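# Sweep lentils into scrap well, then set sponge down

## Task

Move every lentil from the counter into the scrap well and keep all other items on the counter. Afterwards, the yellow sponge must rest entirely on clear counter, away from the well, not propped against anything, and not mostly supported by the gripper. Anything that stays in place only because the robot holds it does not count.

## Robot and tools

Robot: a single arm with six revolute joints and a two-finger parallel gripper. Its only camera is cam_wrist (504x504 pixels), mounted on the hand. Every execute_actions result includes its picture unless you pass "pictures": false.

Scene frame: the origin lies on the table surface directly under the arm base. +z is up, and +y points left when you face along +x. Positions are in metres. The base may sit slightly tilted. The reported hand position can be wrong, and the error grows as the reach gets longer. end_effector_position is the midpoint between the finger pads, about 3 to 4 cm short of the fingertips. In the gripper's own frame the fingers extend along +x and close along y.

Tool execute_actions takes an argument "actions" holding an empty list or exactly one entry, plus an optional "pictures" boolean. An empty list only reports the current state. An entry with just "steps" (1 to 300) is a wait: nothing new is commanded, and it returns once that many control steps have passed since the previous result. An entry with "rows" (1 to 15 rows) and an optional "steps" (1 to 15, default 15) is a motion. One control step lasts 1/30 s. Each row is used for one step, and the final row repeats if there are more steps than rows. A refused call sends nothing to the robot.

Each row holds seven numbers for this one arm, in this order: waist, shoulder, elbow, wrist pitch, wrist yaw, wrist roll, then the gripper opening. The first six are absolute joint target angles in radians, on the same scale as the Joint positions line. They are not offsets. Stated ranges: waist -3.054 to 3.054, shoulder 0.000 to 3.142, elbow 0.000 to 2.356, wrist pitch -1.571 to 1.571, wrist yaw -1.571 to 1.571, wrist roll -3.142 to 3.142. A target more than 0.010 rad outside a range, and farther out than that joint currently is, gets the call refused. True limits can differ from the stated ones by up to 0.010 rad either way. A target past the real limit is clipped there, and the result may print "joint sent to its limit", possibly about an earlier action. Lack of that line does not prove there is room left.

The seventh number is an absolute opening from -1 to 1. +1 is fully open (pad gap 0.088 m). Empty fingers close at about -0.80, and going lower adds nothing. Going from fully open to closed takes at least about 0.5 s. grip_measured reports the actual opening on the same scale. To hold something, command roughly 0.07 below grip_measured for a firm grip, or less below it for a lighter grip. Squeezing a rigid item makes the readings narrower than the true gap by up to about 3 mm (0.061 on the scale). All gripper readings may also carry a constant offset of about 1 mm. Items thinner than about 3 mm get proportionally less force. Each pad pushes with about 34 to 49 N, and can spike on first contact.

Motion limits: on every step, each joint's target is kept near its measured angle: within 0.211 rad for waist, shoulder and elbow, 0.213 for wrist pitch, 0.267 for wrist yaw, and 0.228 for wrist roll. If the targets would move the gripper more than 70 mm from where it is, all of them are pulled back proportionally. Distant targets therefore take several calls. Friction can stop a joint short, especially at long reach, and tiny changes may not move it at all. Check Joint positions after each move.

The simulation keeps running between calls. The arm continues toward the last row sent until it barely moves or a step is HELD. After that, only a new action moves it further or presses harder. Fingers already moving finish their motion.

Result lines: a pose line gives end_effector_position, end_effector_quat_wxyz and velocities (m/s, rad/s). Joint positions and Joint velocities list the six joints and then the pad gap (m, m/s). Joint torques give total drive output, which is nonzero even in free air. External joint torques estimate outside load, including friction and held weight, or say "no reading". "joint command not followed" means the clearance check altered or blocked targets; mounting blocks and posts count as part of the arm. HELD marks steps where your row was not fully sent. MOTOR HOT appears from 50 °C. At 95 °C an OVER-TEMPERATURE FAULT holds the arm until it cools, and if it does not cool in time the arm loses power and goes limp. Holding loads heats the motors, even while idle.

Torque fault: if contact torque reaches a joint's limit, the arm freezes for 10 s and the rest of that call is dropped. Limits (N m): waist 17, shoulder 21.1, elbow 21, wrist pitch 5.55, wrist yaw 5.53, wrist roll 5.19. Held weight counts toward them.

Tool zoom_image: camera "cam_wrist" and region [x0, y0, x1, y1] in image pixels, with (0,0) at the top-left and at most 504 by 504. It returns an enlarged view of the latest image.

Camera calibration (OpenCV pinhole+radial): K=[[412.389,0,250.884],[0,412.389,249.314],[0,0,1]], D=[0.000340034, 0.0000002199, 0, 0, 0.0000000011, 0, 0, 0]. The starting T_world_to_cam was [[-0.834853,-0.547317,0.0588614,0.305802],[-0.503135,0.802067,0.321783,0.0598997],[-0.223328,0.239027,-0.944982,0.272169],[0,0,0,1]], with pos_world [0.34622,0.0542712,0.21992]. This pose follows the joint readings, and updates are listed in results. Expect small errors: about 0.5% in focal length, 1.5 px in principal point, 0.5 degrees and 2.5 mm in pose.

Tool finished_scene takes "scene", the current scene number. It ends that scene for good, reports whether the goal was met, and gives the next task. Call it only once everything is settled and released.

Avoid: knocking or placing anything off the table, dropping, slamming or hard pushing, still carrying the sponge at the end, and overheating or faulting the arm. Loose items may get brief external nudges, and held items may get brief tugs.

Each tool is called after "Emit:" as a command line: name --argument value for each argument, lists and objects as JSON in quotes; but a table of rows of numbers goes row by row, as --pt "numbers of a row", without its own name.

## Session

Emit:
execute_actions --actions '[]'

Scene clock: 0.00 s of 4539.00 s.
end_effector_position=(+0.3127, +0.0970, +0.1574) grip_measured=+0.827 end_effector_quat_wxyz=(+0.631, +0.320, +0.627, -0.328) end_effector_velocity=(-0.002, -0.002, -0.001) end_effector_angular_velocity=(-0.011, +0.009, -0.010)
Joint positions: [ 0.263  1.842  1.422 -1.189  0.014  1.26   0.08 ]
Joint velocities: [-0.002  0.002 -0.002 -0.007  0.007  0.007 -0.   ]
Joint torques (N m, as the arm reports them, + toward a larger angle): no reading
External joint torques (N m, as the arm's controller estimates them; a push from outside toward a larger angle lowers the number): no reading
Motor temperatures (°C, as the motors report them): [35 34 35 32 32 34]
Heat: hottest waist 35 °C (+0.0 °C/min).

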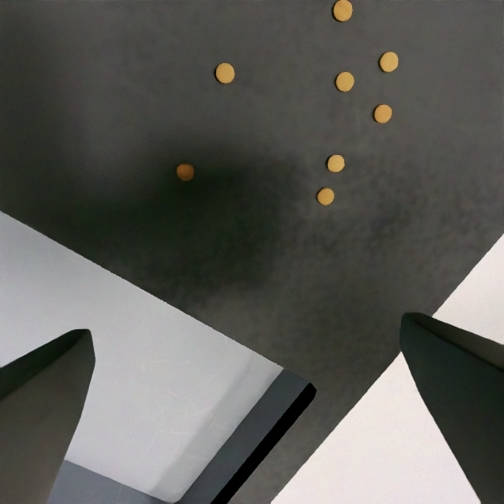

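Emit:
execute_actions --actions '[{"rows":[[0.15,1.6,1.9,-1.5,0,0,1]]}]' --pictures false

Emit:
execute_actions --actions '[{"steps":30}]'

Scene clock: 16.13 s of 4539.00 s.
end_effector_position=(+0.3050, +0.0592, +0.3610) grip_measured=+0.986 end_effector_quat_wxyz=(+0.828, +0.127, +0.545, -0.033) end_effector_velocity=(-0.003, -0.000, +0.023) end_effector_angular_velocity=(-0.798, -0.216, +1.835)
Joint positions: [ 0.154  1.581  1.897 -1.493  0.004  0.43   0.087]
Joint velocities: [-0.002 -0.002  0.085 -0.037 -0.007 -2.015  0.   ]
Joint torques (N m, as the arm reports them, + toward a larger angle): [-0.39 -3.59  4.58  0.74 -0.09 -0.06]
External joint torques (N m, as the arm's controller estimates them; a push from outside toward a larger angle lowers the number): [-0.43 -0.09 -0.03 -0.25 -0.11 -0.05]
Motor temperatures (°C, as the motors report them): [35 38 37 32 32 34]
Heat: hottest shoulder 38 °C (+11.2 °C/min).
Steps of this call (steps 1 to 90: nothing new was sent; then 12.63 s passed at rest; steps 91 to 105: all 15 steps of this action). Readings (joint positions):
91: [0.257 1.829 1.441 -1.218 0.011 1.226]
92: [0.245 1.819 1.461 -1.258 0.010 1.187]
94: [0.215 1.770 1.519 -1.329 0.010 1.108]
98: [0.168 1.661 1.703 -1.439 0.008 0.905]
105: the state above

Scene clock: 17.13 s of 4539.00 s.
end_effector_position=(+0.3074, +0.0595, +0.3560) grip_measured=+0.987 end_effector_quat_wxyz=(+0.831, -0.052, +0.548, +0.082) end_effector_velocity=(-0.005, -0.001, -0.003) end_effector_angular_velocity=(-0.001, +0.027, +0.007)
Joint positions: [ 0.153  1.598  1.898 -1.498  0.004  0.003  0.087]
Joint velocities: [-0.002 -0.002 -0.007 -0.022 -0.007 -0.007 -0.   ]
Joint torques (N m, as the arm reports them, + toward a larger angle): [-0.29 -5.51  5.38  0.69 -0.09 -0.07]
External joint torques (N m, as the arm's controller estimates them; a push from outside toward a larger angle lowers the number): [-0.33 -0.1  -0.08 -0.3  -0.08 -0.08]
Motor temperatures (°C, as the motors report them): [35 38 37 32 32 34]
Heat: hottest shoulder 38 °C (+10.5 °C/min).
Steps of this call (steps 1 to 30: the robot went on to your last target). Readings (joint positions):
1: [0.154 1.582 1.898 -1.494 0.004 0.362]
2: [0.154 1.586 1.898 -1.496 0.004 0.294]
4: [0.153 1.595 1.898 -1.497 0.004 0.159]
8: [0.153 1.598 1.898 -1.498 0.004 0.038]
30: the state above
The arm was judged still, so your last target was given up. Only a new action makes it travel on or press farther. Fingers that are still opening or closing keep moving.
camera_calibration (this result's frames):
cam_wrist: T_world_to_cam=[[0.138658, -0.989926, 0.0286557, 0.00697353], [-0.987924, -0.140282, -0.0657826, 0.366517], [0.0691397, -0.0191883, -0.997422, 0.411686], [0, 0, 0, 1]] pos_world=[0.33266, 0.0662186, 0.434535]

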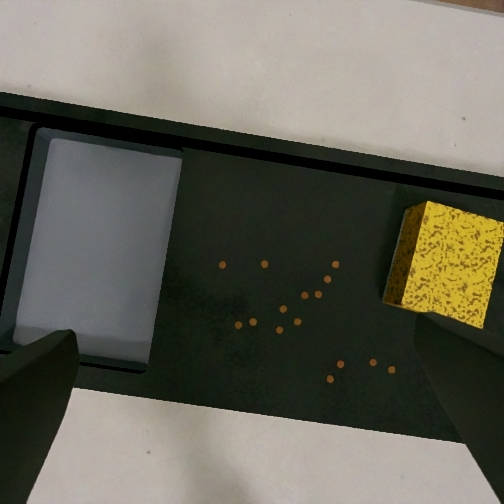

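Emit:
execute_actions --actions '[{"rows":[[-0.33,1.6,1.9,-1.5,0,0,1]]}]' --pictures false

Emit:
execute_actions --actions '[{"steps":8}]'

Scene clock: 50.67 s of 4539.00 s.
end_effector_position=(+0.3013, -0.0934, +0.3535) grip_measured=+0.987 end_effector_quat_wxyz=(+0.825, +0.084, +0.547, -0.112) end_effector_velocity=(-0.002, +0.001, -0.001) end_effector_angular_velocity=(+0.019, +0.002, +0.008)
Joint positions: [-0.325  1.599  1.898 -1.498  0.004 -0.001  0.087]
Joint velocities: [-0.007 -0.002 -0.002 -0.007 -0.022 -0.007 -0.   ]
Joint torques (N m, as the arm reports them, + toward a larger angle): [-0.22 -5.93  5.43  0.68 -0.12  0.03]
External joint torques (N m, as the arm's controller estimates them; a push from outside toward a larger angle lowers the number): [-0.25 -0.38 -0.07 -0.29 -0.1   0.03]
Motor temperatures (°C, as the motors report them): [35 39 40 33 32 34]
Heat: hottest elbow 40 °C (+5.9 °C/min).
Steps of this call (steps 1 to 90: nothing new was sent; then 30.03 s passed at rest; steps 91 to 105: all 15 steps of this action). Readings (joint positions):
91: [0.130 1.598 1.898 -1.498 -0.012 -0.001]
92: [0.081 1.598 1.898 -1.498 -0.013 -0.001]
94: [-0.046 1.598 1.898 -1.498 -0.005 -0.001]
98: [-0.277 1.599 1.898 -1.498 0.005 -0.001]
105: the state above

Scene clock: 50.93 s of 4539.00 s.
end_effector_position=(+0.3012, -0.0937, +0.3535) grip_measured=+0.987 end_effector_quat_wxyz=(+0.825, +0.084, +0.547, -0.112) end_effector_velocity=(-0.002, +0.001, -0.001) end_effector_angular_velocity=(+0.006, +0.006, +0.007)
Joint positions: [-0.326  1.599  1.898 -1.498  0.003 -0.001  0.087]
Joint velocities: [-0.002 -0.002 -0.002 -0.007 -0.007 -0.007 -0.   ]
Joint torques (N m, as the arm reports them, + toward a larger angle): [-0.11 -5.64  5.3   0.69 -0.12  0.04]
External joint torques (N m, as the arm's controller estimates them; a push from outside toward a larger angle lowers the number): [-0.25 -0.12 -0.18 -0.28 -0.1   0.04]
Motor temperatures (°C, as the motors report them): [35 39 40 33 32 34]
Heat: hottest elbow 40 °C (+5.9 °C/min).
Steps of this call (steps 1 to 8: the robot went on to your last target). Readings (joint positions):
1: [-0.325 1.599 1.898 -1.498 0.004 -0.001]
2: [-0.325 1.599 1.898 -1.498 0.004 -0.001]
4: [-0.326 1.599 1.898 -1.498 0.003 -0.001]
8: the state above
camera_calibration (this result's frames):
cam_wrist: T_world_to_cam=[[-0.330217, -0.943773, 0.015785, 0.00634999], [-0.942644, 0.328865, -0.0571872, 0.365981], [0.0487806, -0.0337638, -0.998239, 0.411717], [0, 0, 0, 1]] pos_world=[0.327003, -0.100465, 0.431821]

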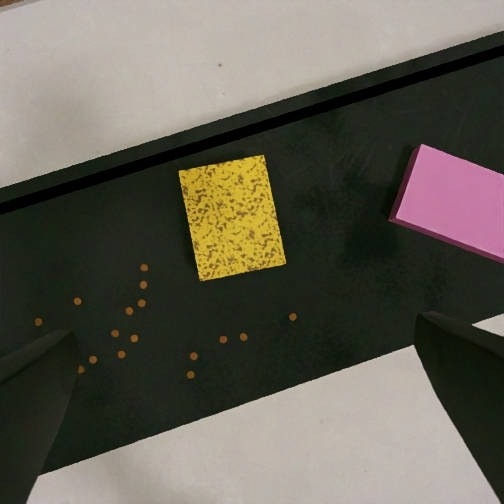

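Emit:
execute_actions --actions '[{"rows":[[-0.317,2.0526,1.723,-1.2754,0,-0.155,1]]}]' --pictures false

Emit:
execute_actions --actions '[{"steps":12}]'

Scene clock: 74.10 s of 4539.00 s.
end_effector_position=(+0.3657, -0.1055, +0.1559) grip_measured=+0.987 end_effector_quat_wxyz=(+0.698, +0.051, +0.713, -0.036) end_effector_velocity=(+0.005, -0.000, -0.045) end_effector_angular_velocity=(+0.030, +0.075, +0.036)
Joint positions: [-0.32   2.057  1.718 -1.283  0.003 -0.15   0.087]
Joint velocities: [-0.002  0.105 -0.027  0.051 -0.007 -0.037  0.   ]
Joint torques (N m, as the arm reports them, + toward a larger angle): [  0.25 -10.81   5.95   0.39  -0.11  -0.04]
External joint torques (N m, as the arm's controller estimates them; a push from outside toward a larger angle lowers the number): [ 0.1   1.   -1.41 -0.02 -0.08 -0.03]
Motor temperatures (°C, as the motors report them): [35 40 40 33 32 34]
Heat: hottest shoulder 40 °C (+2.0 °C/min).
Steps of this call (steps 1 to 15: the robot went on to your last target; steps 16 to 90: nothing new was sent; then 19.67 s passed at rest; steps 91 to 105: all 15 steps of this action). Readings (joint positions):
91: [-0.326 1.614 1.881 -1.473 0.003 -0.023]
92: [-0.326 1.626 1.866 -1.435 0.003 -0.046]
94: [-0.326 1.680 1.835 -1.375 0.003 -0.082]
98: [-0.323 1.853 1.772 -1.314 0.003 -0.125]
105: the state above

Scene clock: 74.50 s of 4539.00 s.
end_effector_position=(+0.3675, -0.1061, +0.1582) grip_measured=+0.987 end_effector_quat_wxyz=(+0.703, +0.050, +0.709, -0.036) end_effector_velocity=(+0.001, -0.000, +0.000) end_effector_angular_velocity=(+0.005, -0.009, +0.005)
Joint positions: [-0.32   2.052  1.721 -1.277  0.003 -0.152  0.087]
Joint velocities: [-0.002 -0.002 -0.002  0.007 -0.007 -0.007 -0.   ]
Joint torques (N m, as the arm reports them, + toward a larger angle): [ 0.52 -9.14  5.41  0.28 -0.12 -0.07]
External joint torques (N m, as the arm's controller estimates them; a push from outside toward a larger angle lowers the number): [ 0.3  -0.11 -0.28 -0.03 -0.08 -0.07]
Motor temperatures (°C, as the motors report them): [35 40 40 33 32 34]
Heat: hottest shoulder 40 °C (+2.0 °C/min).
Steps of this call (steps 1 to 12: the robot went on to your last target). Readings (joint positions):
1: [-0.320 2.058 1.718 -1.280 0.003 -0.151]
2: [-0.320 2.058 1.718 -1.279 0.003 -0.151]
4: [-0.320 2.053 1.721 -1.278 0.003 -0.152]
8: [-0.320 2.052 1.721 -1.277 0.003 -0.152]
12: the state above
camera_calibration (this result's frames):
cam_wrist: T_world_to_cam=[[-0.15908, -0.986694, 0.0335811, -0.0506321], [-0.926047, 0.160921, 0.341382, 0.334466], [-0.342243, 0.0232093, -0.939325, 0.353559], [0, 0, 0, 1]] pos_world=[0.42268, -0.111987, 0.219627]

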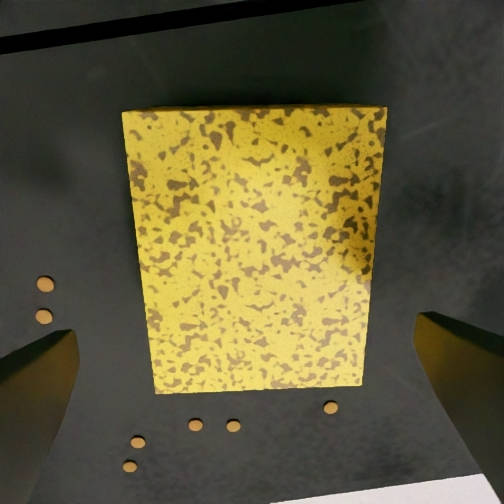

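Emit:
execute_actions --actions '[{"rows":[[-0.333,2.054,1.71,-1.26,0,-0.145,1],[-0.333,2.057,1.69,-1.238,0,-0.145,1],[-0.333,2.061,1.67,-1.214,0,-0.145,1],[-0.333,2.065,1.65,-1.19,0,-0.145,1],[-0.333,2.069,1.63,-1.166,0,-0.145,1],[-0.333,2.073,1.61,-1.142,0,-0.145,1],[-0.333,2.078,1.59,-1.117,0,-0.145,1],[-0.333,2.083,1.57,-1.092,0,-0.145,1],[-0.333,2.088,1.554,-1.071,0,-0.145,1]]}]' --pictures false

Emit:
execute_actions --actions '[{"steps":10}]'

Scene clock: 83.70 s of 4539.00 s.
end_effector_position=(+0.3677, -0.1093, +0.1068) grip_measured=+0.987 end_effector_quat_wxyz=(+0.705, +0.055, +0.706, -0.042) end_effector_velocity=(+0.010, -0.003, -0.006) end_effector_angular_velocity=(-0.009, -0.056, -0.011)
Joint positions: [-0.331  2.084  1.561 -1.08   0.003 -0.148  0.087]
Joint velocities: [-0.002 -0.002 -0.027  0.081 -0.007  0.007 -0.   ]
Joint torques (N m, as the arm reports them, + toward a larger angle): [-0.04 -8.82  4.66  0.34 -0.11  0.09]
External joint torques (N m, as the arm's controller estimates them; a push from outside toward a larger angle lowers the number): [-0.22  0.71 -1.1  -0.04 -0.08  0.09]
Motor temperatures (°C, as the motors report them): [35 42 40 33 32 34]
Heat: hottest shoulder 42 °C (+4.0 °C/min).
Steps of this call (steps 1 to 15: the robot went on to your last target; steps 16 to 90: nothing new was sent; then 5.70 s passed at rest; steps 91 to 105: all 15 steps of this action). Readings (joint positions):
91: [-0.320 2.052 1.721 -1.274 0.003 -0.152]
92: [-0.322 2.052 1.716 -1.263 0.003 -0.152]
94: [-0.326 2.052 1.697 -1.230 0.003 -0.150]
98: [-0.331 2.060 1.625 -1.147 0.003 -0.148]
105: the state above

Scene clock: 84.03 s of 4539.00 s.
end_effector_position=(+0.3690, -0.1097, +0.1067) grip_measured=+0.987 end_effector_quat_wxyz=(+0.707, +0.054, +0.704, -0.043) end_effector_velocity=(-0.001, +0.000, +0.003) end_effector_angular_velocity=(+0.006, -0.004, -0.010)
Joint positions: [-0.331  2.084  1.561 -1.073  0.003 -0.147  0.087]
Joint velocities: [-0.002 -0.007  0.002 -0.007 -0.007  0.007  0.   ]
Joint torques (N m, as the arm reports them, + toward a larger angle): [-0.05 -8.83  4.5   0.28 -0.1   0.09]
External joint torques (N m, as the arm's controller estimates them; a push from outside toward a larger angle lowers the number): [-0.26  0.43 -1.12 -0.05 -0.07  0.09]
Motor temperatures (°C, as the motors report them): [35 42 40 33 32 34]
Heat: hottest shoulder 42 °C (+4.0 °C/min).
Steps of this call (steps 1 to 10: the robot went on to your last target). Readings (joint positions):
1: [-0.331 2.084 1.561 -1.078 0.003 -0.148]
2: [-0.331 2.084 1.561 -1.075 0.003 -0.147]
4: [-0.331 2.084 1.561 -1.074 0.003 -0.147]
8: [-0.331 2.084 1.561 -1.073 0.003 -0.147]
10: the state above
camera_calibration (this result's frames):
cam_wrist: T_world_to_cam=[[-0.175141, -0.983932, 0.0346957, -0.0461414], [-0.927352, 0.1767, 0.329841, 0.357463], [-0.330671, 0.0255933, -0.943399, 0.302219], [0, 0, 0, 1]] pos_world=[0.423348, -0.116299, 0.168808]

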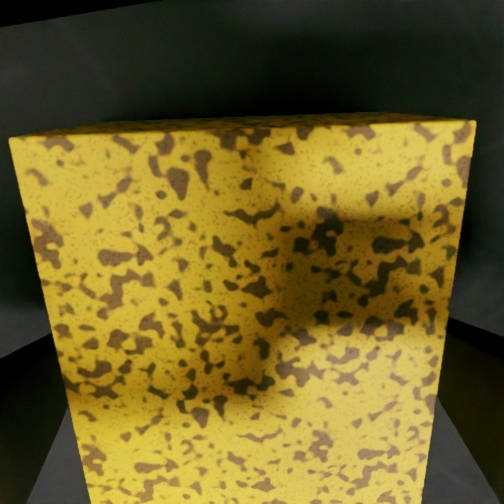

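Emit:
execute_actions --actions '[{"rows":[[-0.331,2.084,1.561,-1.073,0,-0.147,0.8],[-0.331,2.084,1.561,-1.073,0,-0.147,0.75],[-0.331,2.084,1.561,-1.073,0,-0.147,0.7],[-0.331,2.084,1.561,-1.073,0,-0.147,0.66],[-0.331,2.084,1.561,-1.073,0,-0.147,0.62],[-0.331,2.084,1.561,-1.073,0,-0.147,0.58],[-0.331,2.084,1.561,-1.073,0,-0.147,0.55],[-0.331,2.084,1.561,-1.073,0,-0.147,0.52],[-0.331,2.084,1.561,-1.073,0,-0.147,0.49]]}]'

Scene clock: 88.70 s of 4539.00 s.
end_effector_position=(+0.3690, -0.1097, +0.1067) grip_measured=+0.502 end_effector_quat_wxyz=(+0.707, +0.054, +0.704, -0.043) end_effector_velocity=(+0.002, +0.002, +0.000) end_effector_angular_velocity=(+0.019, -0.013, +0.005)
Joint positions: [-0.331  2.084  1.561 -1.073  0.003 -0.147  0.064]
Joint velocities: [-0.002 -0.002 -0.002  0.007 -0.022 -0.007 -0.006]
Joint torques (N m, as the arm reports them, + toward a larger angle): [ 0.23 -9.24  5.07  0.16 -0.12  0.01]
External joint torques (N m, as the arm's controller estimates them; a push from outside toward a larger angle lowers the number): [ 0.07 -0.06 -0.54 -0.18 -0.09  0.01]
Motor temperatures (°C, as the motors report them): [35 43 40 33 32 34]
Heat: hottest shoulder 43 °C (+5.0 °C/min).
Steps of this call (steps 1 to 15: the robot went on to your last target; steps 16 to 90: nothing new was sent; then 1.17 s passed at rest; steps 91 to 105: all 15 steps of this action). Readings (joint positions):
91: [-0.331 2.084 1.561 -1.073 0.003 -0.147]
92: [-0.331 2.084 1.561 -1.073 0.003 -0.147]
94: [-0.331 2.084 1.561 -1.073 0.003 -0.147]
98: [-0.331 2.084 1.561 -1.073 0.003 -0.147]
105: the state above
camera_calibration (this result's frames):
cam_wrist: T_world_to_cam=[[-0.175141, -0.983932, 0.0346957, -0.0461414], [-0.927352, 0.1767, 0.329841, 0.357463], [-0.330671, 0.0255933, -0.943399, 0.302219], [0, 0, 0, 1]] pos_world=[0.423348, -0.116299, 0.168808]

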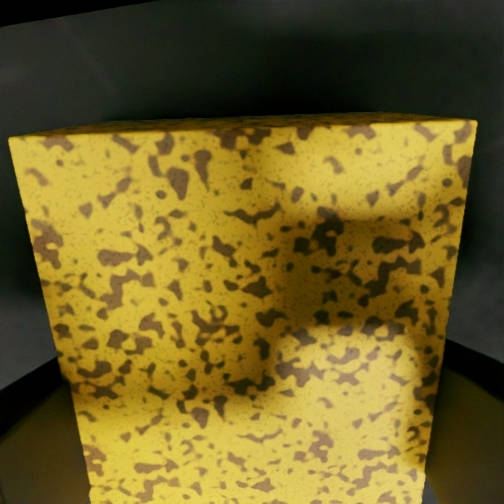

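Not clearly touching yet; close more.

Emit:
execute_actions --actions '[{"rows":[[-0.331,2.084,1.561,-1.073,0,-0.147,0.46],[-0.331,2.084,1.561,-1.073,0,-0.147,0.44],[-0.331,2.084,1.561,-1.073,0,-0.147,0.42],[-0.331,2.084,1.561,-1.073,0,-0.147,0.40],[-0.331,2.084,1.561,-1.073,0,-0.147,0.38]]}]'

Scene clock: 93.50 s of 4539.00 s.
end_effector_position=(+0.3690, -0.1097, +0.1067) grip_measured=+0.384 end_effector_quat_wxyz=(+0.707, +0.054, +0.704, -0.043) end_effector_velocity=(-0.002, +0.001, +0.000) end_effector_angular_velocity=(+0.009, +0.005, +0.020)
Joint positions: [-0.331  2.084  1.561 -1.073  0.003 -0.147  0.058]
Joint velocities: [-0.002 -0.002 -0.002 -0.007 -0.007 -0.022 -0.001]
Joint torques (N m, as the arm reports them, + toward a larger angle): [ 0.14 -9.19  5.16  0.17 -0.11  0.06]
External joint torques (N m, as the arm's controller estimates them; a push from outside toward a larger angle lowers the number): [-0.05 -0.07 -0.39 -0.16 -0.09  0.06]
Motor temperatures (°C, as the motors report them): [35 44 40 33 32 34]
Heat: hottest shoulder 44 °C (+5.1 °C/min).
Steps of this call (steps 1 to 15: the robot went on to your last target; steps 16 to 90: nothing new was sent; then 1.30 s passed at rest; steps 91 to 105: all 15 steps of this action). Readings (joint positions):
91: [-0.331 2.084 1.561 -1.073 0.003 -0.147]
92: [-0.331 2.084 1.561 -1.073 0.003 -0.147]
94: [-0.331 2.084 1.561 -1.073 0.003 -0.147]
98: [-0.331 2.084 1.561 -1.073 0.003 -0.147]
105: the state above
camera_calibration (this result's frames):
cam_wrist: T_world_to_cam=[[-0.175141, -0.983932, 0.0346957, -0.0461414], [-0.927352, 0.1767, 0.329841, 0.357463], [-0.330671, 0.0255933, -0.943399, 0.302219], [0, 0, 0, 1]] pos_world=[0.423348, -0.116299, 0.168808]

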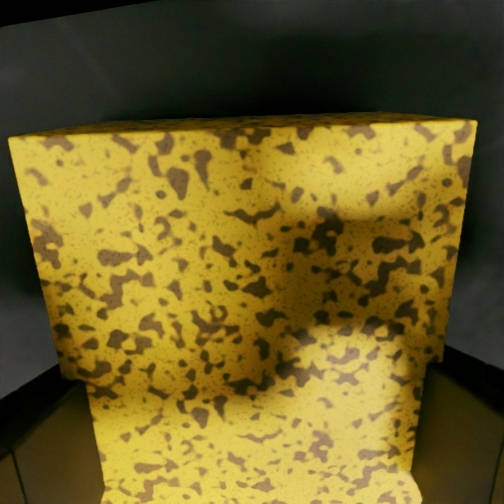

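Emit:
execute_actions --actions '[{"rows":[[-0.331,2.084,1.561,-1.073,0,-0.147,0.35],[-0.331,2.084,1.561,-1.073,0,-0.147,0.32],[-0.331,2.084,1.561,-1.073,0,-0.147,0.32],[-0.331,2.082,1.575,-1.09,0,-0.147,0.32],[-0.331,2.079,1.59,-1.11,0,-0.147,0.32],[-0.331,2.076,1.605,-1.13,0,-0.147,0.32],[-0.331,2.073,1.62,-1.15,0,-0.147,0.32],[-0.331,2.070,1.635,-1.168,0,-0.147,0.32],[-0.331,2.067,1.65,-1.186,0,-0.147,0.32],[-0.331,2.064,1.668,-1.208,0,-0.147,0.32],[-0.331,2.061,1.686,-1.23,0,-0.147,0.32]]}]'

Emit:
execute_actions --actions '[{"rows":[[-0.35,2.045,1.667,-1.225,0,-0.18,0.32],[-0.372,2.03,1.645,-1.219,0,-0.21,0.32],[-0.395,2.013,1.622,-1.212,0,-0.245,0.32],[-0.418,1.996,1.6,-1.206,0,-0.28,0.32],[-0.44,1.979,1.577,-1.2,0,-0.315,0.32],[-0.463,1.962,1.555,-1.194,0,-0.35,0.32],[-0.486,1.945,1.532,-1.188,0,-0.383,0.32],[-0.509,1.928,1.51,-1.181,0,-0.417,0.32],[-0.532,1.911,1.487,-1.175,0,-0.45,0.32],[-0.555,1.894,1.465,-1.169,0,-0.485,0.32],[-0.578,1.877,1.442,-1.162,0,-0.52,0.32],[-0.6,1.86,1.42,-1.156,0,-0.552,0.32],[-0.622,1.844,1.398,-1.15,0,-0.584,0.32]]}]' --pictures false

Emit:
execute_actions --actions '[{"steps":12}]'

Scene clock: 117.90 s of 4539.00 s.
end_effector_position=(+0.3682, -0.1102, +0.1407) grip_measured=+0.324 end_effector_quat_wxyz=(+0.702, +0.055, +0.709, -0.042) end_effector_velocity=(+0.003, -0.000, +0.062) end_effector_angular_velocity=(-0.013, -0.070, +0.023)
Joint positions: [-0.331  2.068  1.674 -1.216  0.003 -0.147  0.055]
Joint velocities: [ 0.002 -0.081  0.129 -0.139 -0.007 -0.022 -0.   ]
Joint torques (N m, as the arm reports them, + toward a larger angle): [ 0.18 -9.16  5.4  -0.02 -0.1   0.03]
External joint torques (N m, as the arm's controller estimates them; a push from outside toward a larger angle lowers the number): [-0.14 -0.85  0.21 -0.27 -0.06  0.03]
Motor temperatures (°C, as the motors report them): [35 48 41 33 32 34]
Heat: hottest shoulder 48 °C (+8.0 °C/min).
Steps of this call (steps 1 to 15: the robot went on to your last target; steps 16 to 90: nothing new was sent; then 20.90 s passed at rest; steps 91 to 105: all 15 steps of this action). Readings (joint positions):
91: [-0.331 2.084 1.561 -1.073 0.003 -0.147]
92: [-0.331 2.084 1.561 -1.073 0.003 -0.147]
94: [-0.331 2.084 1.562 -1.075 0.003 -0.147]
98: [-0.331 2.084 1.593 -1.130 0.003 -0.147]
105: the state above
camera_calibration (this result's frames):
cam_wrist: T_world_to_cam=[[-0.174399, -0.984117, 0.0331624, -0.0480111], [-0.922846, 0.175101, 0.343067, 0.341841], [-0.343425, 0.0292267, -0.938725, 0.338466], [0, 0, 0, 1]] pos_world=[0.423331, -0.116997, 0.202045]

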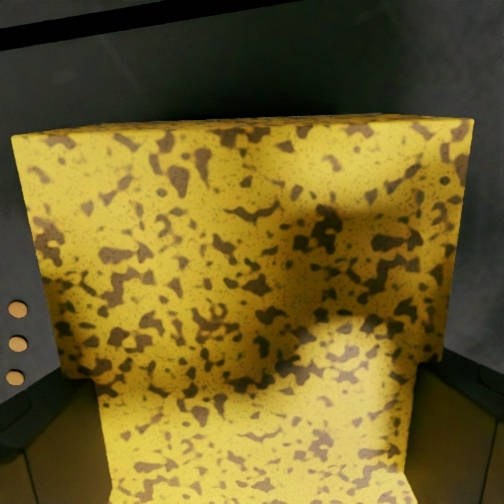

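Scene clock: 118.40 s of 4539.00 s.
end_effector_position=(+0.2830, -0.1808, +0.1459) grip_measured=+0.323 end_effector_quat_wxyz=(+0.708, +0.016, +0.706, +0.005) end_effector_velocity=(-0.122, -0.077, +0.005) end_effector_angular_velocity=(-0.003, -0.043, +0.043)
Joint positions: [-0.607  1.869  1.428 -1.163  0.    -0.545  0.055]
Joint velocities: [-0.388 -0.271 -0.315  0.081 -0.007 -0.432 -0.   ]
Joint torques (N m, as the arm reports them, + toward a larger angle): [ 1.61 -8.11  4.66  0.51 -0.02 -0.09]
External joint torques (N m, as the arm's controller estimates them; a push from outside toward a larger angle lowers the number): [ 0.17 -0.61 -1.21 -0.05  0.16 -0.06]
Motor temperatures (°C, as the motors report them): [35 48 41 33 32 34]
Heat: hottest shoulder 48 °C (+8.1 °C/min).
Steps of this call (steps 1 to 15: all 15 steps of this action). Readings (joint positions):
1: [-0.332 2.063 1.674 -1.218 0.003 -0.155]
2: [-0.336 2.057 1.671 -1.218 0.001 -0.170]
4: [-0.358 2.038 1.646 -1.215 0.000 -0.218]
8: [-0.450 1.978 1.567 -1.196 0.000 -0.340]
15: the state above

Scene clock: 118.80 s of 4539.00 s.
end_effector_position=(+0.2772, -0.1835, +0.1449) grip_measured=+0.323 end_effector_quat_wxyz=(+0.709, +0.008, +0.705, +0.012) end_effector_velocity=(-0.004, +0.003, +0.002) end_effector_angular_velocity=(+0.015, +0.010, +0.020)
Joint positions: [-0.623  1.854  1.406 -1.152  0.    -0.581  0.055]
Joint velocities: [-0.002 -0.007 -0.002 -0.022 -0.007 -0.022 -0.   ]
Joint torques (N m, as the arm reports them, + toward a larger angle): [ 0.3  -8.72  4.37  0.29 -0.02 -0.07]
External joint torques (N m, as the arm's controller estimates them; a push from outside toward a larger angle lowers the number): [ 0.13 -1.11 -1.22  0.01  0.03 -0.07]
Motor temperatures (°C, as the motors report them): [35 48 41 33 32 34]
Heat: hottest shoulder 48 °C (+8.0 °C/min).
Steps of this call (steps 1 to 12: the robot went on to your last target). Readings (joint positions):
1: [-0.617 1.862 1.420 -1.159 0.000 -0.556]
2: [-0.622 1.858 1.416 -1.156 0.000 -0.564]
4: [-0.623 1.856 1.411 -1.154 0.000 -0.573]
8: [-0.623 1.855 1.407 -1.153 0.000 -0.580]
12: the state above
camera_calibration (this result's frames):
cam_wrist: T_world_to_cam=[[-0.0341581, -0.999147, 0.0232147, -0.176339], [-0.943907, 0.0398858, 0.327794, 0.252528], [-0.328441, -0.0107157, -0.944464, 0.302667], [0, 0, 0, 1]] pos_world=[0.331748, -0.183018, 0.207174]

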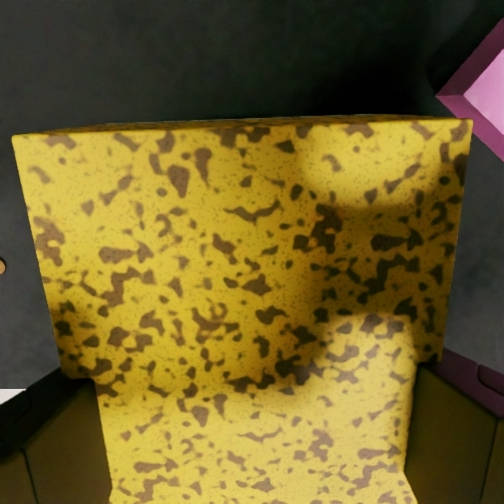

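Emit:
execute_actions --actions '[{"rows":[[-0.622,1.858,1.398,-1.14,0,-0.584,0.32],[-0.622,1.863,1.389,-1.126,0,-0.584,0.32],[-0.622,1.868,1.38,-1.112,0,-0.584,0.32],[-0.622,1.873,1.37,-1.098,0,-0.584,0.32],[-0.622,1.878,1.36,-1.084,0,-0.584,0.32],[-0.622,1.883,1.35,-1.07,0,-0.584,0.32],[-0.622,1.888,1.34,-1.056,0,-0.584,0.32],[-0.622,1.893,1.33,-1.042,0,-0.584,0.32],[-0.622,1.897,1.322,-1.03,0,-0.584,0.32],[-0.622,1.9,1.315,-1.02,0,-0.584,0.32],[-0.622,1.902,1.31,-1.01,0,-0.584,0.32],[-0.622,1.903,1.305,-1.003,0,-0.584,0.32]]}]' --pictures false

Emit:
execute_actions --actions '[{"steps":12}]'

Scene clock: 133.57 s of 4539.00 s.
end_effector_position=(+0.2805, -0.1844, +0.1092) grip_measured=+0.323 end_effector_quat_wxyz=(+0.711, +0.007, +0.703, +0.011) end_effector_velocity=(+0.001, -0.002, -0.019) end_effector_angular_velocity=(-0.006, -0.023, -0.001)
Joint positions: [-0.623  1.896  1.314 -1.013  0.    -0.582  0.055]
Joint velocities: [-0.007  0.012 -0.061  0.095 -0.007 -0.007  0.   ]
Joint torques (N m, as the arm reports them, + toward a larger angle): [ 0.27 -7.25  4.61  0.33 -0.03 -0.07]
External joint torques (N m, as the arm's controller estimates them; a push from outside toward a larger angle lowers the number): [ 0.08  0.94 -1.16 -0.03  0.02 -0.06]
Motor temperatures (°C, as the motors report them): [35 49 40 33 32 34]
Heat: hottest shoulder 49 °C (+9.1 °C/min).
Steps of this call (steps 1 to 30: the robot went on to your last target; steps 31 to 90: nothing new was sent; then 11.27 s passed at rest; steps 91 to 105: all 15 steps of this action). Readings (joint positions):
91: [-0.623 1.854 1.406 -1.150 0.000 -0.582]
92: [-0.623 1.854 1.404 -1.144 0.000 -0.582]
94: [-0.623 1.854 1.395 -1.123 0.000 -0.582]
98: [-0.623 1.869 1.362 -1.074 0.000 -0.582]
105: the state above

Scene clock: 133.97 s of 4539.00 s.
end_effector_position=(+0.2816, -0.1851, +0.1088) grip_measured=+0.323 end_effector_quat_wxyz=(+0.713, +0.006, +0.702, +0.009) end_effector_velocity=(-0.001, +0.003, +0.000) end_effector_angular_velocity=(+0.022, -0.006, +0.005)
Joint positions: [-0.623  1.896  1.312 -1.005  0.    -0.582  0.055]
Joint velocities: [-0.002 -0.002 -0.002 -0.007 -0.022 -0.007 -0.   ]
Joint torques (N m, as the arm reports them, + toward a larger angle): [ 0.28 -7.13  4.31  0.32 -0.03 -0.06]
External joint torques (N m, as the arm's controller estimates them; a push from outside toward a larger angle lowers the number): [ 0.04  0.61 -1.14 -0.01  0.03 -0.06]
Motor temperatures (°C, as the motors report them): [35 49 40 33 32 34]
Heat: hottest shoulder 49 °C (+9.1 °C/min).
Steps of this call (steps 1 to 12: the robot went on to your last target). Readings (joint positions):
1: [-0.623 1.896 1.313 -1.011 0.000 -0.582]
2: [-0.623 1.896 1.313 -1.009 0.000 -0.582]
4: [-0.623 1.896 1.313 -1.006 0.000 -0.582]
8: [-0.623 1.896 1.312 -1.006 0.000 -0.582]
12: the state above
camera_calibration (this result's frames):
cam_wrist: T_world_to_cam=[[-0.0343563, -0.998979, 0.029321, -0.177591], [-0.947112, 0.0419106, 0.318153, 0.270864], [-0.319057, -0.0168397, -0.947586, 0.266516], [0, 0, 0, 1]] pos_world=[0.335471, -0.184274, 0.171577]

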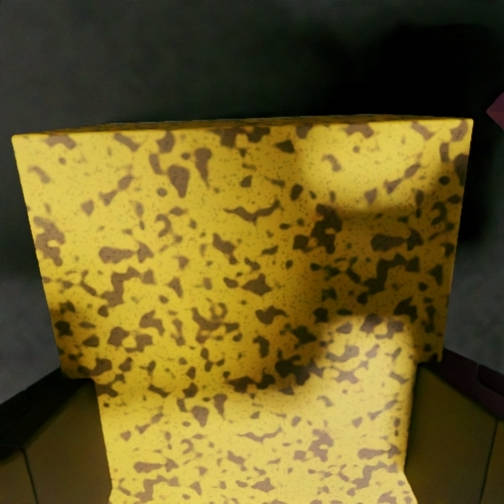

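Emit:
execute_actions --actions '[{"rows":[[-0.622,1.885,1.298,-1.0,0,-0.59,0.32],[-0.622,1.882,1.292,-0.998,0,-0.59,0.32],[-0.622,1.879,1.286,-0.995,0,-0.59,0.32],[-0.622,1.876,1.28,-0.992,0,-0.59,0.32],[-0.622,1.873,1.274,-0.989,0,-0.59,0.32],[-0.622,1.87,1.268,-0.986,0,-0.59,0.32],[-0.622,1.867,1.262,-0.983,0,-0.59,0.32],[-0.622,1.865,1.256,-0.98,0,-0.59,0.32]]}]' --pictures false

Emit:
execute_actions --actions '[{"steps":8}]'

Scene clock: 144.03 s of 4539.00 s.
end_effector_position=(+0.2747, -0.1805, +0.1043) grip_measured=+0.323 end_effector_quat_wxyz=(+0.712, +0.004, +0.702, +0.012) end_effector_velocity=(-0.000, +0.003, +0.003) end_effector_angular_velocity=(+0.017, -0.014, +0.005)
Joint positions: [-0.623  1.874  1.265 -0.982  0.    -0.588  0.055]
Joint velocities: [-0.002 -0.012 -0.002 -0.007 -0.022 -0.007 -0.   ]
Joint torques (N m, as the arm reports them, + toward a larger angle): [ 0.3  -8.62  4.09  0.27 -0.02 -0.06]
External joint torques (N m, as the arm's controller estimates them; a push from outside toward a larger angle lowers the number): [ 0.05 -1.04 -1.36 -0.06  0.04 -0.06]
Motor temperatures (°C, as the motors report them): [35 48 40 33 32 34]
Heat: hottest shoulder 48 °C (+5.0 °C/min).
Steps of this call (steps 1 to 15: the robot went on to your last target; steps 16 to 90: nothing new was sent; then 6.57 s passed at rest; steps 91 to 105: all 15 steps of this action). Readings (joint positions):
91: [-0.623 1.896 1.311 -1.004 0.000 -0.583]
92: [-0.623 1.896 1.309 -1.002 0.000 -0.585]
94: [-0.623 1.893 1.300 -0.999 0.000 -0.586]
98: [-0.623 1.882 1.277 -0.989 0.000 -0.587]
105: the state above

Scene clock: 144.30 s of 4539.00 s.
end_effector_position=(+0.2747, -0.1805, +0.1044) grip_measured=+0.323 end_effector_quat_wxyz=(+0.712, +0.004, +0.702, +0.012) end_effector_velocity=(-0.000, +0.001, +0.001) end_effector_angular_velocity=(+0.008, -0.002, -0.010)
Joint positions: [-0.623  1.874  1.265 -0.982  0.    -0.588  0.055]
Joint velocities: [-0.002 -0.002  0.002 -0.007 -0.007  0.007 -0.   ]
Joint torques (N m, as the arm reports them, + toward a larger angle): [ 0.29 -8.63  4.18  0.26 -0.02 -0.07]
External joint torques (N m, as the arm's controller estimates them; a push from outside toward a larger angle lowers the number): [ 0.07 -1.12 -1.23 -0.06  0.04 -0.07]
Motor temperatures (°C, as the motors report them): [35 48 40 33 32 34]
Heat: hottest shoulder 48 °C (+5.0 °C/min).
Steps of this call (steps 1 to 8: the robot went on to your last target). Readings (joint positions):
1: [-0.623 1.874 1.265 -0.982 0.000 -0.588]
2: [-0.623 1.874 1.265 -0.982 0.000 -0.588]
4: [-0.623 1.874 1.265 -0.982 0.000 -0.588]
8: the state above
camera_calibration (this result's frames):
cam_wrist: T_world_to_cam=[[-0.0285282, -0.999195, 0.028214, -0.174644], [-0.946767, 0.0360641, 0.319894, 0.26427], [-0.320654, -0.0175861, -0.947033, 0.260507], [0, 0, 0, 1]] pos_world=[0.328752, -0.179452, 0.167098]

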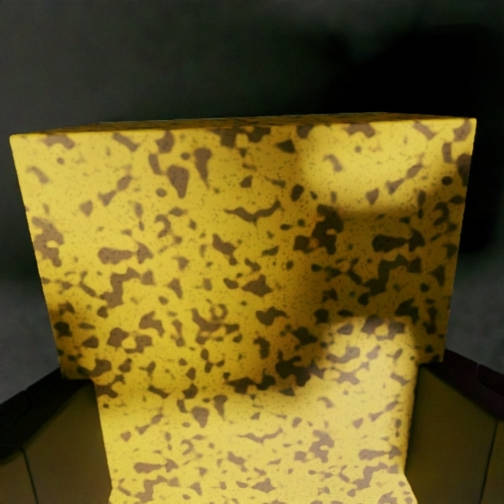

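Emit:
execute_actions --actions '[{"rows":[[-0.61,1.859,1.248,-0.979,0,-0.577,0.32],[-0.598,1.852,1.239,-0.977,0,-0.565,0.32],[-0.586,1.845,1.230,-0.975,0,-0.553,0.32],[-0.574,1.839,1.222,-0.973,0,-0.541,0.32],[-0.563,1.832,1.213,-0.971,0,-0.529,0.32],[-0.551,1.826,1.204,-0.969,0,-0.517,0.32],[-0.540,1.819,1.195,-0.967,0,-0.505,0.32],[-0.528,1.813,1.186,-0.965,0,-0.493,0.32],[-0.516,1.806,1.177,-0.963,0,-0.481,0.32],[-0.505,1.80,1.169,-0.961,0,-0.47,0.32],[-0.493,1.793,1.160,-0.959,0,-0.458,0.32],[-0.482,1.787,1.151,-0.957,0,-0.446,0.32],[-0.470,1.780,1.142,-0.955,0,-0.434,0.32],[-0.459,1.774,1.134,-0.953,0,-0.423,0.32],[-0.447,1.767,1.125,-0.951,0,-0.411,0.32]]}]' --pictures false

Emit:
execute_actions --actions '[{"steps":10}]'

Scene clock: 150.03 s of 4539.00 s.
end_effector_position=(+0.2754, -0.1280, +0.1039) grip_measured=+0.323 end_effector_quat_wxyz=(+0.710, +0.004, +0.704, +0.011) end_effector_velocity=(-0.011, +0.119, -0.002) end_effector_angular_velocity=(+0.004, +0.012, -0.010)
Joint positions: [-0.477  1.791  1.153 -0.957  0.    -0.44   0.055]
Joint velocities: [ 0.335 -0.198 -0.261  0.051 -0.007  0.344 -0.   ]
Joint torques (N m, as the arm reports them, + toward a larger angle): [ 0.46 -8.29  4.35  0.31 -0.02  0.1 ]
External joint torques (N m, as the arm's controller estimates them; a push from outside toward a larger angle lowers the number): [ 0.34 -1.43 -1.01 -0.01  0.03  0.1 ]
Motor temperatures (°C, as the motors report them): [35 49 40 33 32 34]
Heat: hottest shoulder 49 °C (+5.0 °C/min).
Steps of this call (steps 1 to 15: the robot went on to your last target; steps 16 to 90: nothing new was sent; then 2.23 s passed at rest; steps 91 to 105: all 15 steps of this action). Readings (joint positions):
91: [-0.622 1.873 1.263 -0.980 0.000 -0.587]
92: [-0.619 1.870 1.259 -0.979 0.000 -0.582]
94: [-0.606 1.861 1.246 -0.978 0.000 -0.565]
98: [-0.558 1.837 1.214 -0.971 0.000 -0.522]
105: the state above

Scene clock: 150.37 s of 4539.00 s.
end_effector_position=(+0.2747, -0.1187, +0.1037) grip_measured=+0.323 end_effector_quat_wxyz=(+0.710, +0.004, +0.704, +0.011) end_effector_velocity=(-0.003, +0.002, +0.000) end_effector_angular_velocity=(+0.010, +0.004, -0.010)
Joint positions: [-0.45   1.776  1.133 -0.953  0.    -0.414  0.055]
Joint velocities: [-0.002 -0.007 -0.007 -0.007 -0.007  0.007  0.   ]
Joint torques (N m, as the arm reports them, + toward a larger angle): [ 0.38 -7.76  4.15  0.31 -0.02  0.1 ]
External joint torques (N m, as the arm's controller estimates them; a push from outside toward a larger angle lowers the number): [ 0.21 -1.   -1.25 -0.03  0.03  0.1 ]
Motor temperatures (°C, as the motors report them): [35 49 40 33 32 34]
Heat: hottest shoulder 49 °C (+5.1 °C/min).
Steps of this call (steps 1 to 10: the robot went on to your last target). Readings (joint positions):
1: [-0.466 1.786 1.146 -0.957 0.000 -0.432]
2: [-0.458 1.782 1.141 -0.957 0.000 -0.427]
4: [-0.450 1.778 1.136 -0.954 0.000 -0.420]
8: [-0.450 1.776 1.134 -0.953 0.000 -0.415]
10: the state above
camera_calibration (this result's frames):
cam_wrist: T_world_to_cam=[[-0.0286485, -0.999153, 0.0295349, -0.112967], [-0.944769, 0.0367161, 0.325673, 0.261199], [-0.326482, -0.0185736, -0.945021, 0.262236], [0, 0, 0, 1]] pos_world=[0.329151, -0.117591, 0.16609]

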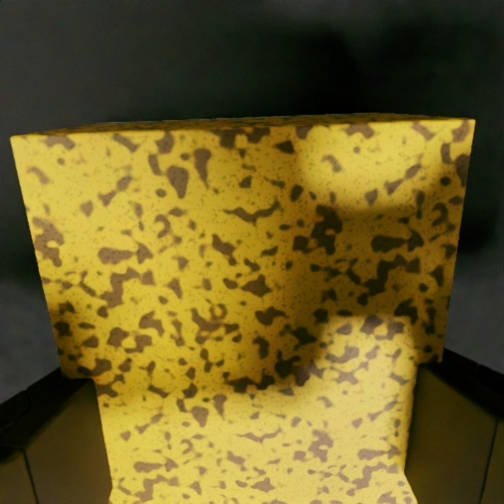

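Emit:
execute_actions --actions '[{"rows":[[-0.434,1.763,1.120,-0.950,0,-0.398,0.32],[-0.421,1.759,1.115,-0.949,0,-0.385,0.32],[-0.408,1.755,1.110,-0.949,0,-0.372,0.32],[-0.394,1.751,1.105,-0.948,0,-0.358,0.32],[-0.381,1.748,1.100,-0.947,0,-0.345,0.32],[-0.368,1.744,1.095,-0.946,0,-0.332,0.32],[-0.354,1.740,1.091,-0.946,0,-0.318,0.32],[-0.341,1.737,1.086,-0.945,0,-0.305,0.32],[-0.328,1.733,1.082,-0.944,0,-0.292,0.32],[-0.314,1.730,1.078,-0.943,0,-0.278,0.32],[-0.301,1.727,1.074,-0.943,0,-0.265,0.32],[-0.288,1.724,1.070,-0.942,0,-0.252,0.32],[-0.274,1.721,1.066,-0.941,0,-0.238,0.32],[-0.261,1.718,1.063,-0.941,0,-0.225,0.32],[-0.248,1.716,1.060,-0.940,0,-0.212,0.32]]}]' --pictures false

Emit:
execute_actions --actions '[{"rows":[[-0.234,1.715,1.058,-0.94,0,-0.198,0.32],[-0.220,1.714,1.057,-0.94,0,-0.184,0.32],[-0.206,1.713,1.056,-0.94,0,-0.170,0.32],[-0.192,1.712,1.055,-0.94,0,-0.156,0.32],[-0.178,1.711,1.054,-0.94,0,-0.142,0.32],[-0.164,1.711,1.053,-0.94,0,-0.128,0.32],[-0.150,1.710,1.052,-0.94,0,-0.114,0.32],[-0.136,1.710,1.051,-0.94,0,-0.100,0.32],[-0.122,1.71,1.051,-0.94,0,-0.086,0.32],[-0.108,1.711,1.051,-0.94,0,-0.072,0.32],[-0.094,1.713,1.052,-0.94,0,-0.058,0.32],[-0.080,1.715,1.054,-0.94,0,-0.044,0.32],[-0.066,1.718,1.056,-0.94,0,-0.030,0.32],[-0.052,1.721,1.059,-0.94,0,-0.016,0.32],[-0.036,1.724,1.062,-0.94,0,0,0.32]]}]'

Emit:
execute_actions --actions '[{"rows":[[-0.022,1.726,1.065,-0.94,0,0.014,0.32],[-0.009,1.729,1.068,-0.941,0,0.027,0.32],[0.005,1.732,1.071,-0.941,0,0.041,0.32],[0.019,1.735,1.074,-0.942,0,0.055,0.32],[0.032,1.738,1.078,-0.942,0,0.068,0.32],[0.046,1.741,1.082,-0.943,0,0.082,0.32],[0.060,1.744,1.086,-0.943,0,0.096,0.32],[0.073,1.747,1.090,-0.944,0,0.109,0.32],[0.087,1.750,1.094,-0.945,0,0.123,0.32],[0.101,1.754,1.098,-0.945,0,0.137,0.32],[0.114,1.757,1.102,-0.946,0,0.150,0.32],[0.128,1.761,1.106,-0.947,0,0.164,0.32],[0.142,1.765,1.111,-0.947,0,0.178,0.32],[0.155,1.769,1.115,-0.948,0,0.191,0.32],[0.169,1.773,1.120,-0.949,0,0.205,0.32]]}]' --pictures false

Emit:
execute_actions --actions '[{"steps":10}]'

Scene clock: 169.60 s of 4539.00 s.
end_effector_position=(+0.2774, -0.0676, +0.1040) grip_measured=+0.323 end_effector_quat_wxyz=(+0.708, +0.003, +0.706, +0.010) end_effector_velocity=(+0.003, +0.114, +0.002) end_effector_angular_velocity=(-0.020, -0.003, +0.019)
Joint positions: [-0.281  1.73   1.076 -0.944  0.    -0.245  0.055]
Joint velocities: [ 0.393 -0.09  -0.105  0.022  0.007  0.374 -0.   ]
Joint torques (N m, as the arm reports them, + toward a larger angle): [ 0.29 -7.41  4.26  0.32 -0.01  0.09]
External joint torques (N m, as the arm's controller estimates them; a push from outside toward a larger angle lowers the number): [ 0.17 -1.05 -1.13 -0.03  0.02  0.09]
Motor temperatures (°C, as the motors report them): [35 49 40 33 32 34]
Heat: hottest shoulder 49 °C (+2.0 °C/min).
Steps of this call (steps 1 to 30: the robot went on to your last target; steps 31 to 90: nothing new was sent; then 15.73 s passed at rest; steps 91 to 105: all 15 steps of this action). Readings (joint positions):
91: [-0.448 1.775 1.132 -0.952 0.000 -0.410]
92: [-0.445 1.773 1.130 -0.951 0.000 -0.403]
94: [-0.428 1.767 1.122 -0.951 0.000 -0.384]
98: [-0.374 1.753 1.105 -0.949 0.000 -0.337]
105: the state above

Scene clock: 170.10 s of 4539.00 s.
end_effector_position=(+0.2811, -0.0086, +0.1040) grip_measured=+0.323 end_effector_quat_wxyz=(+0.707, +0.002, +0.707, +0.007) end_effector_velocity=(+0.003, +0.120, +0.003) end_effector_angular_velocity=(-0.006, +0.003, -0.010)
Joint positions: [-0.074  1.719  1.06  -0.942  0.    -0.036  0.055]
Joint velocities: [ 0.422 -0.002  0.002 -0.007 -0.007  0.432  0.   ]
Joint torques (N m, as the arm reports them, + toward a larger angle): [ 0.34 -5.97  5.    0.3   0.01  0.08]
External joint torques (N m, as the arm's controller estimates them; a push from outside toward a larger angle lowers the number): [ 0.23  0.19 -0.44 -0.03  0.03  0.08]
Motor temperatures (°C, as the motors report them): [35 49 40 33 32 34]
Heat: hottest shoulder 49 °C (+2.0 °C/min).
Steps of this call (steps 1 to 15: all 15 steps of this action). Readings (joint positions):
1: [-0.268 1.728 1.073 -0.944 0.000 -0.232]
2: [-0.255 1.726 1.070 -0.943 0.000 -0.218]
4: [-0.228 1.724 1.066 -0.942 0.000 -0.190]
8: [-0.172 1.720 1.061 -0.942 0.000 -0.135]
15: the state above
camera_calibration (this result's frames):
cam_wrist: T_world_to_cam=[[-0.0303355, -0.998788, 0.0387599, -0.00325335], [-0.94218, 0.0415205, 0.332524, 0.261688], [-0.33373, -0.0264316, -0.942298, 0.268372], [0, 0, 0, 1]] pos_world=[0.336023, -0.00702133, 0.165995]

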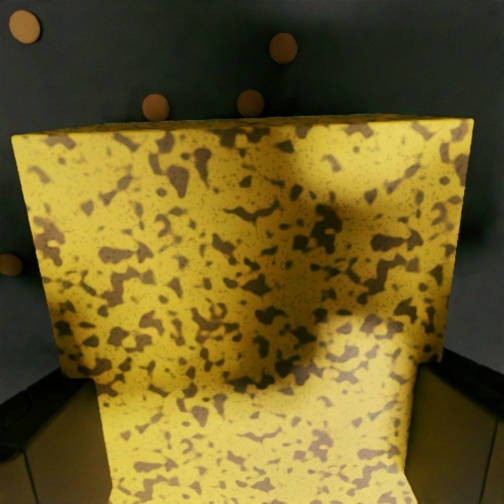

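Scene clock: 170.60 s of 4539.00 s.
end_effector_position=(+0.2872, +0.0518, +0.1049) grip_measured=+0.323 end_effector_quat_wxyz=(+0.708, -0.001, +0.706, +0.005) end_effector_velocity=(+0.008, +0.123, -0.000) end_effector_angular_velocity=(-0.005, +0.006, +0.015)
Joint positions: [ 0.134  1.755  1.102 -0.945  0.     0.171  0.055]
Joint velocities: [ 0.403  0.115  0.129 -0.022 -0.007  0.388 -0.   ]
Joint torques (N m, as the arm reports them, + toward a larger angle): [ 0.32 -5.92  5.82  0.03  0.01  0.08]
External joint torques (N m, as the arm's controller estimates them; a push from outside toward a larger angle lowers the number): [ 0.28  0.6   0.48 -0.3   0.01  0.08]
Motor temperatures (°C, as the motors report them): [35 48 40 33 32 34]
Heat: hottest shoulder 48 °C (+1.0 °C/min).
Steps of this call (steps 1 to 15: all 15 steps of this action). Readings (joint positions):
1: [-0.059 1.719 1.060 -0.942 0.000 -0.022]
2: [-0.045 1.719 1.060 -0.942 0.000 -0.008]
4: [-0.016 1.721 1.061 -0.942 0.000 0.020]
8: [0.038 1.732 1.073 -0.942 0.000 0.075]
15: the state above

Scene clock: 170.93 s of 4539.00 s.
end_effector_position=(+0.2875, +0.0616, +0.1048) grip_measured=+0.323 end_effector_quat_wxyz=(+0.708, -0.002, +0.706, +0.006) end_effector_velocity=(+0.002, -0.003, +0.000) end_effector_angular_velocity=(-0.005, -0.009, -0.015)
Joint positions: [ 0.166  1.764  1.112 -0.947  0.     0.202  0.055]
Joint velocities: [-0.007 -0.002 -0.002  0.007  0.007  0.007 -0.   ]
Joint torques (N m, as the arm reports them, + toward a larger angle): [ 0.26 -5.86  5.66  0.05  0.02  0.13]
External joint torques (N m, as the arm's controller estimates them; a push from outside toward a larger angle lowers the number): [ 0.24  0.69  0.33 -0.28  0.02  0.13]
Motor temperatures (°C, as the motors report them): [35 48 40 33 32 34]
Heat: hottest shoulder 48 °C (+1.0 °C/min).
Steps of this call (steps 1 to 10: the robot went on to your last target). Readings (joint positions):
1: [0.146 1.759 1.106 -0.945 0.000 0.181]
2: [0.156 1.761 1.108 -0.945 0.000 0.187]
4: [0.165 1.763 1.111 -0.946 0.000 0.195]
8: [0.166 1.764 1.112 -0.947 0.000 0.201]
10: the state above
camera_calibration (this result's frames):
cam_wrist: T_world_to_cam=[[-0.0287005, -0.998551, 0.0455266, 0.065838], [-0.943252, 0.0421291, 0.329394, 0.265119], [-0.330835, -0.0334893, -0.943094, 0.27279], [0, 0, 0, 1]] pos_world=[0.342212, 0.0637089, 0.16694]

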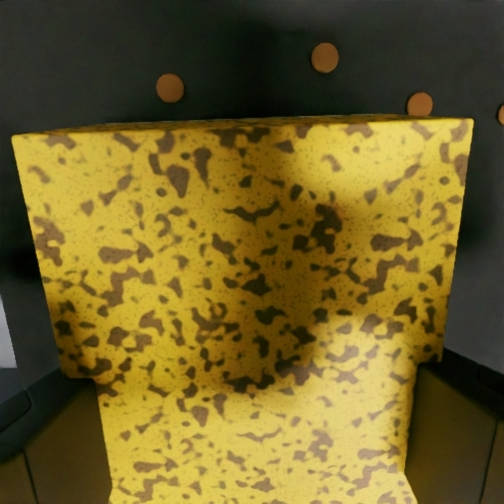

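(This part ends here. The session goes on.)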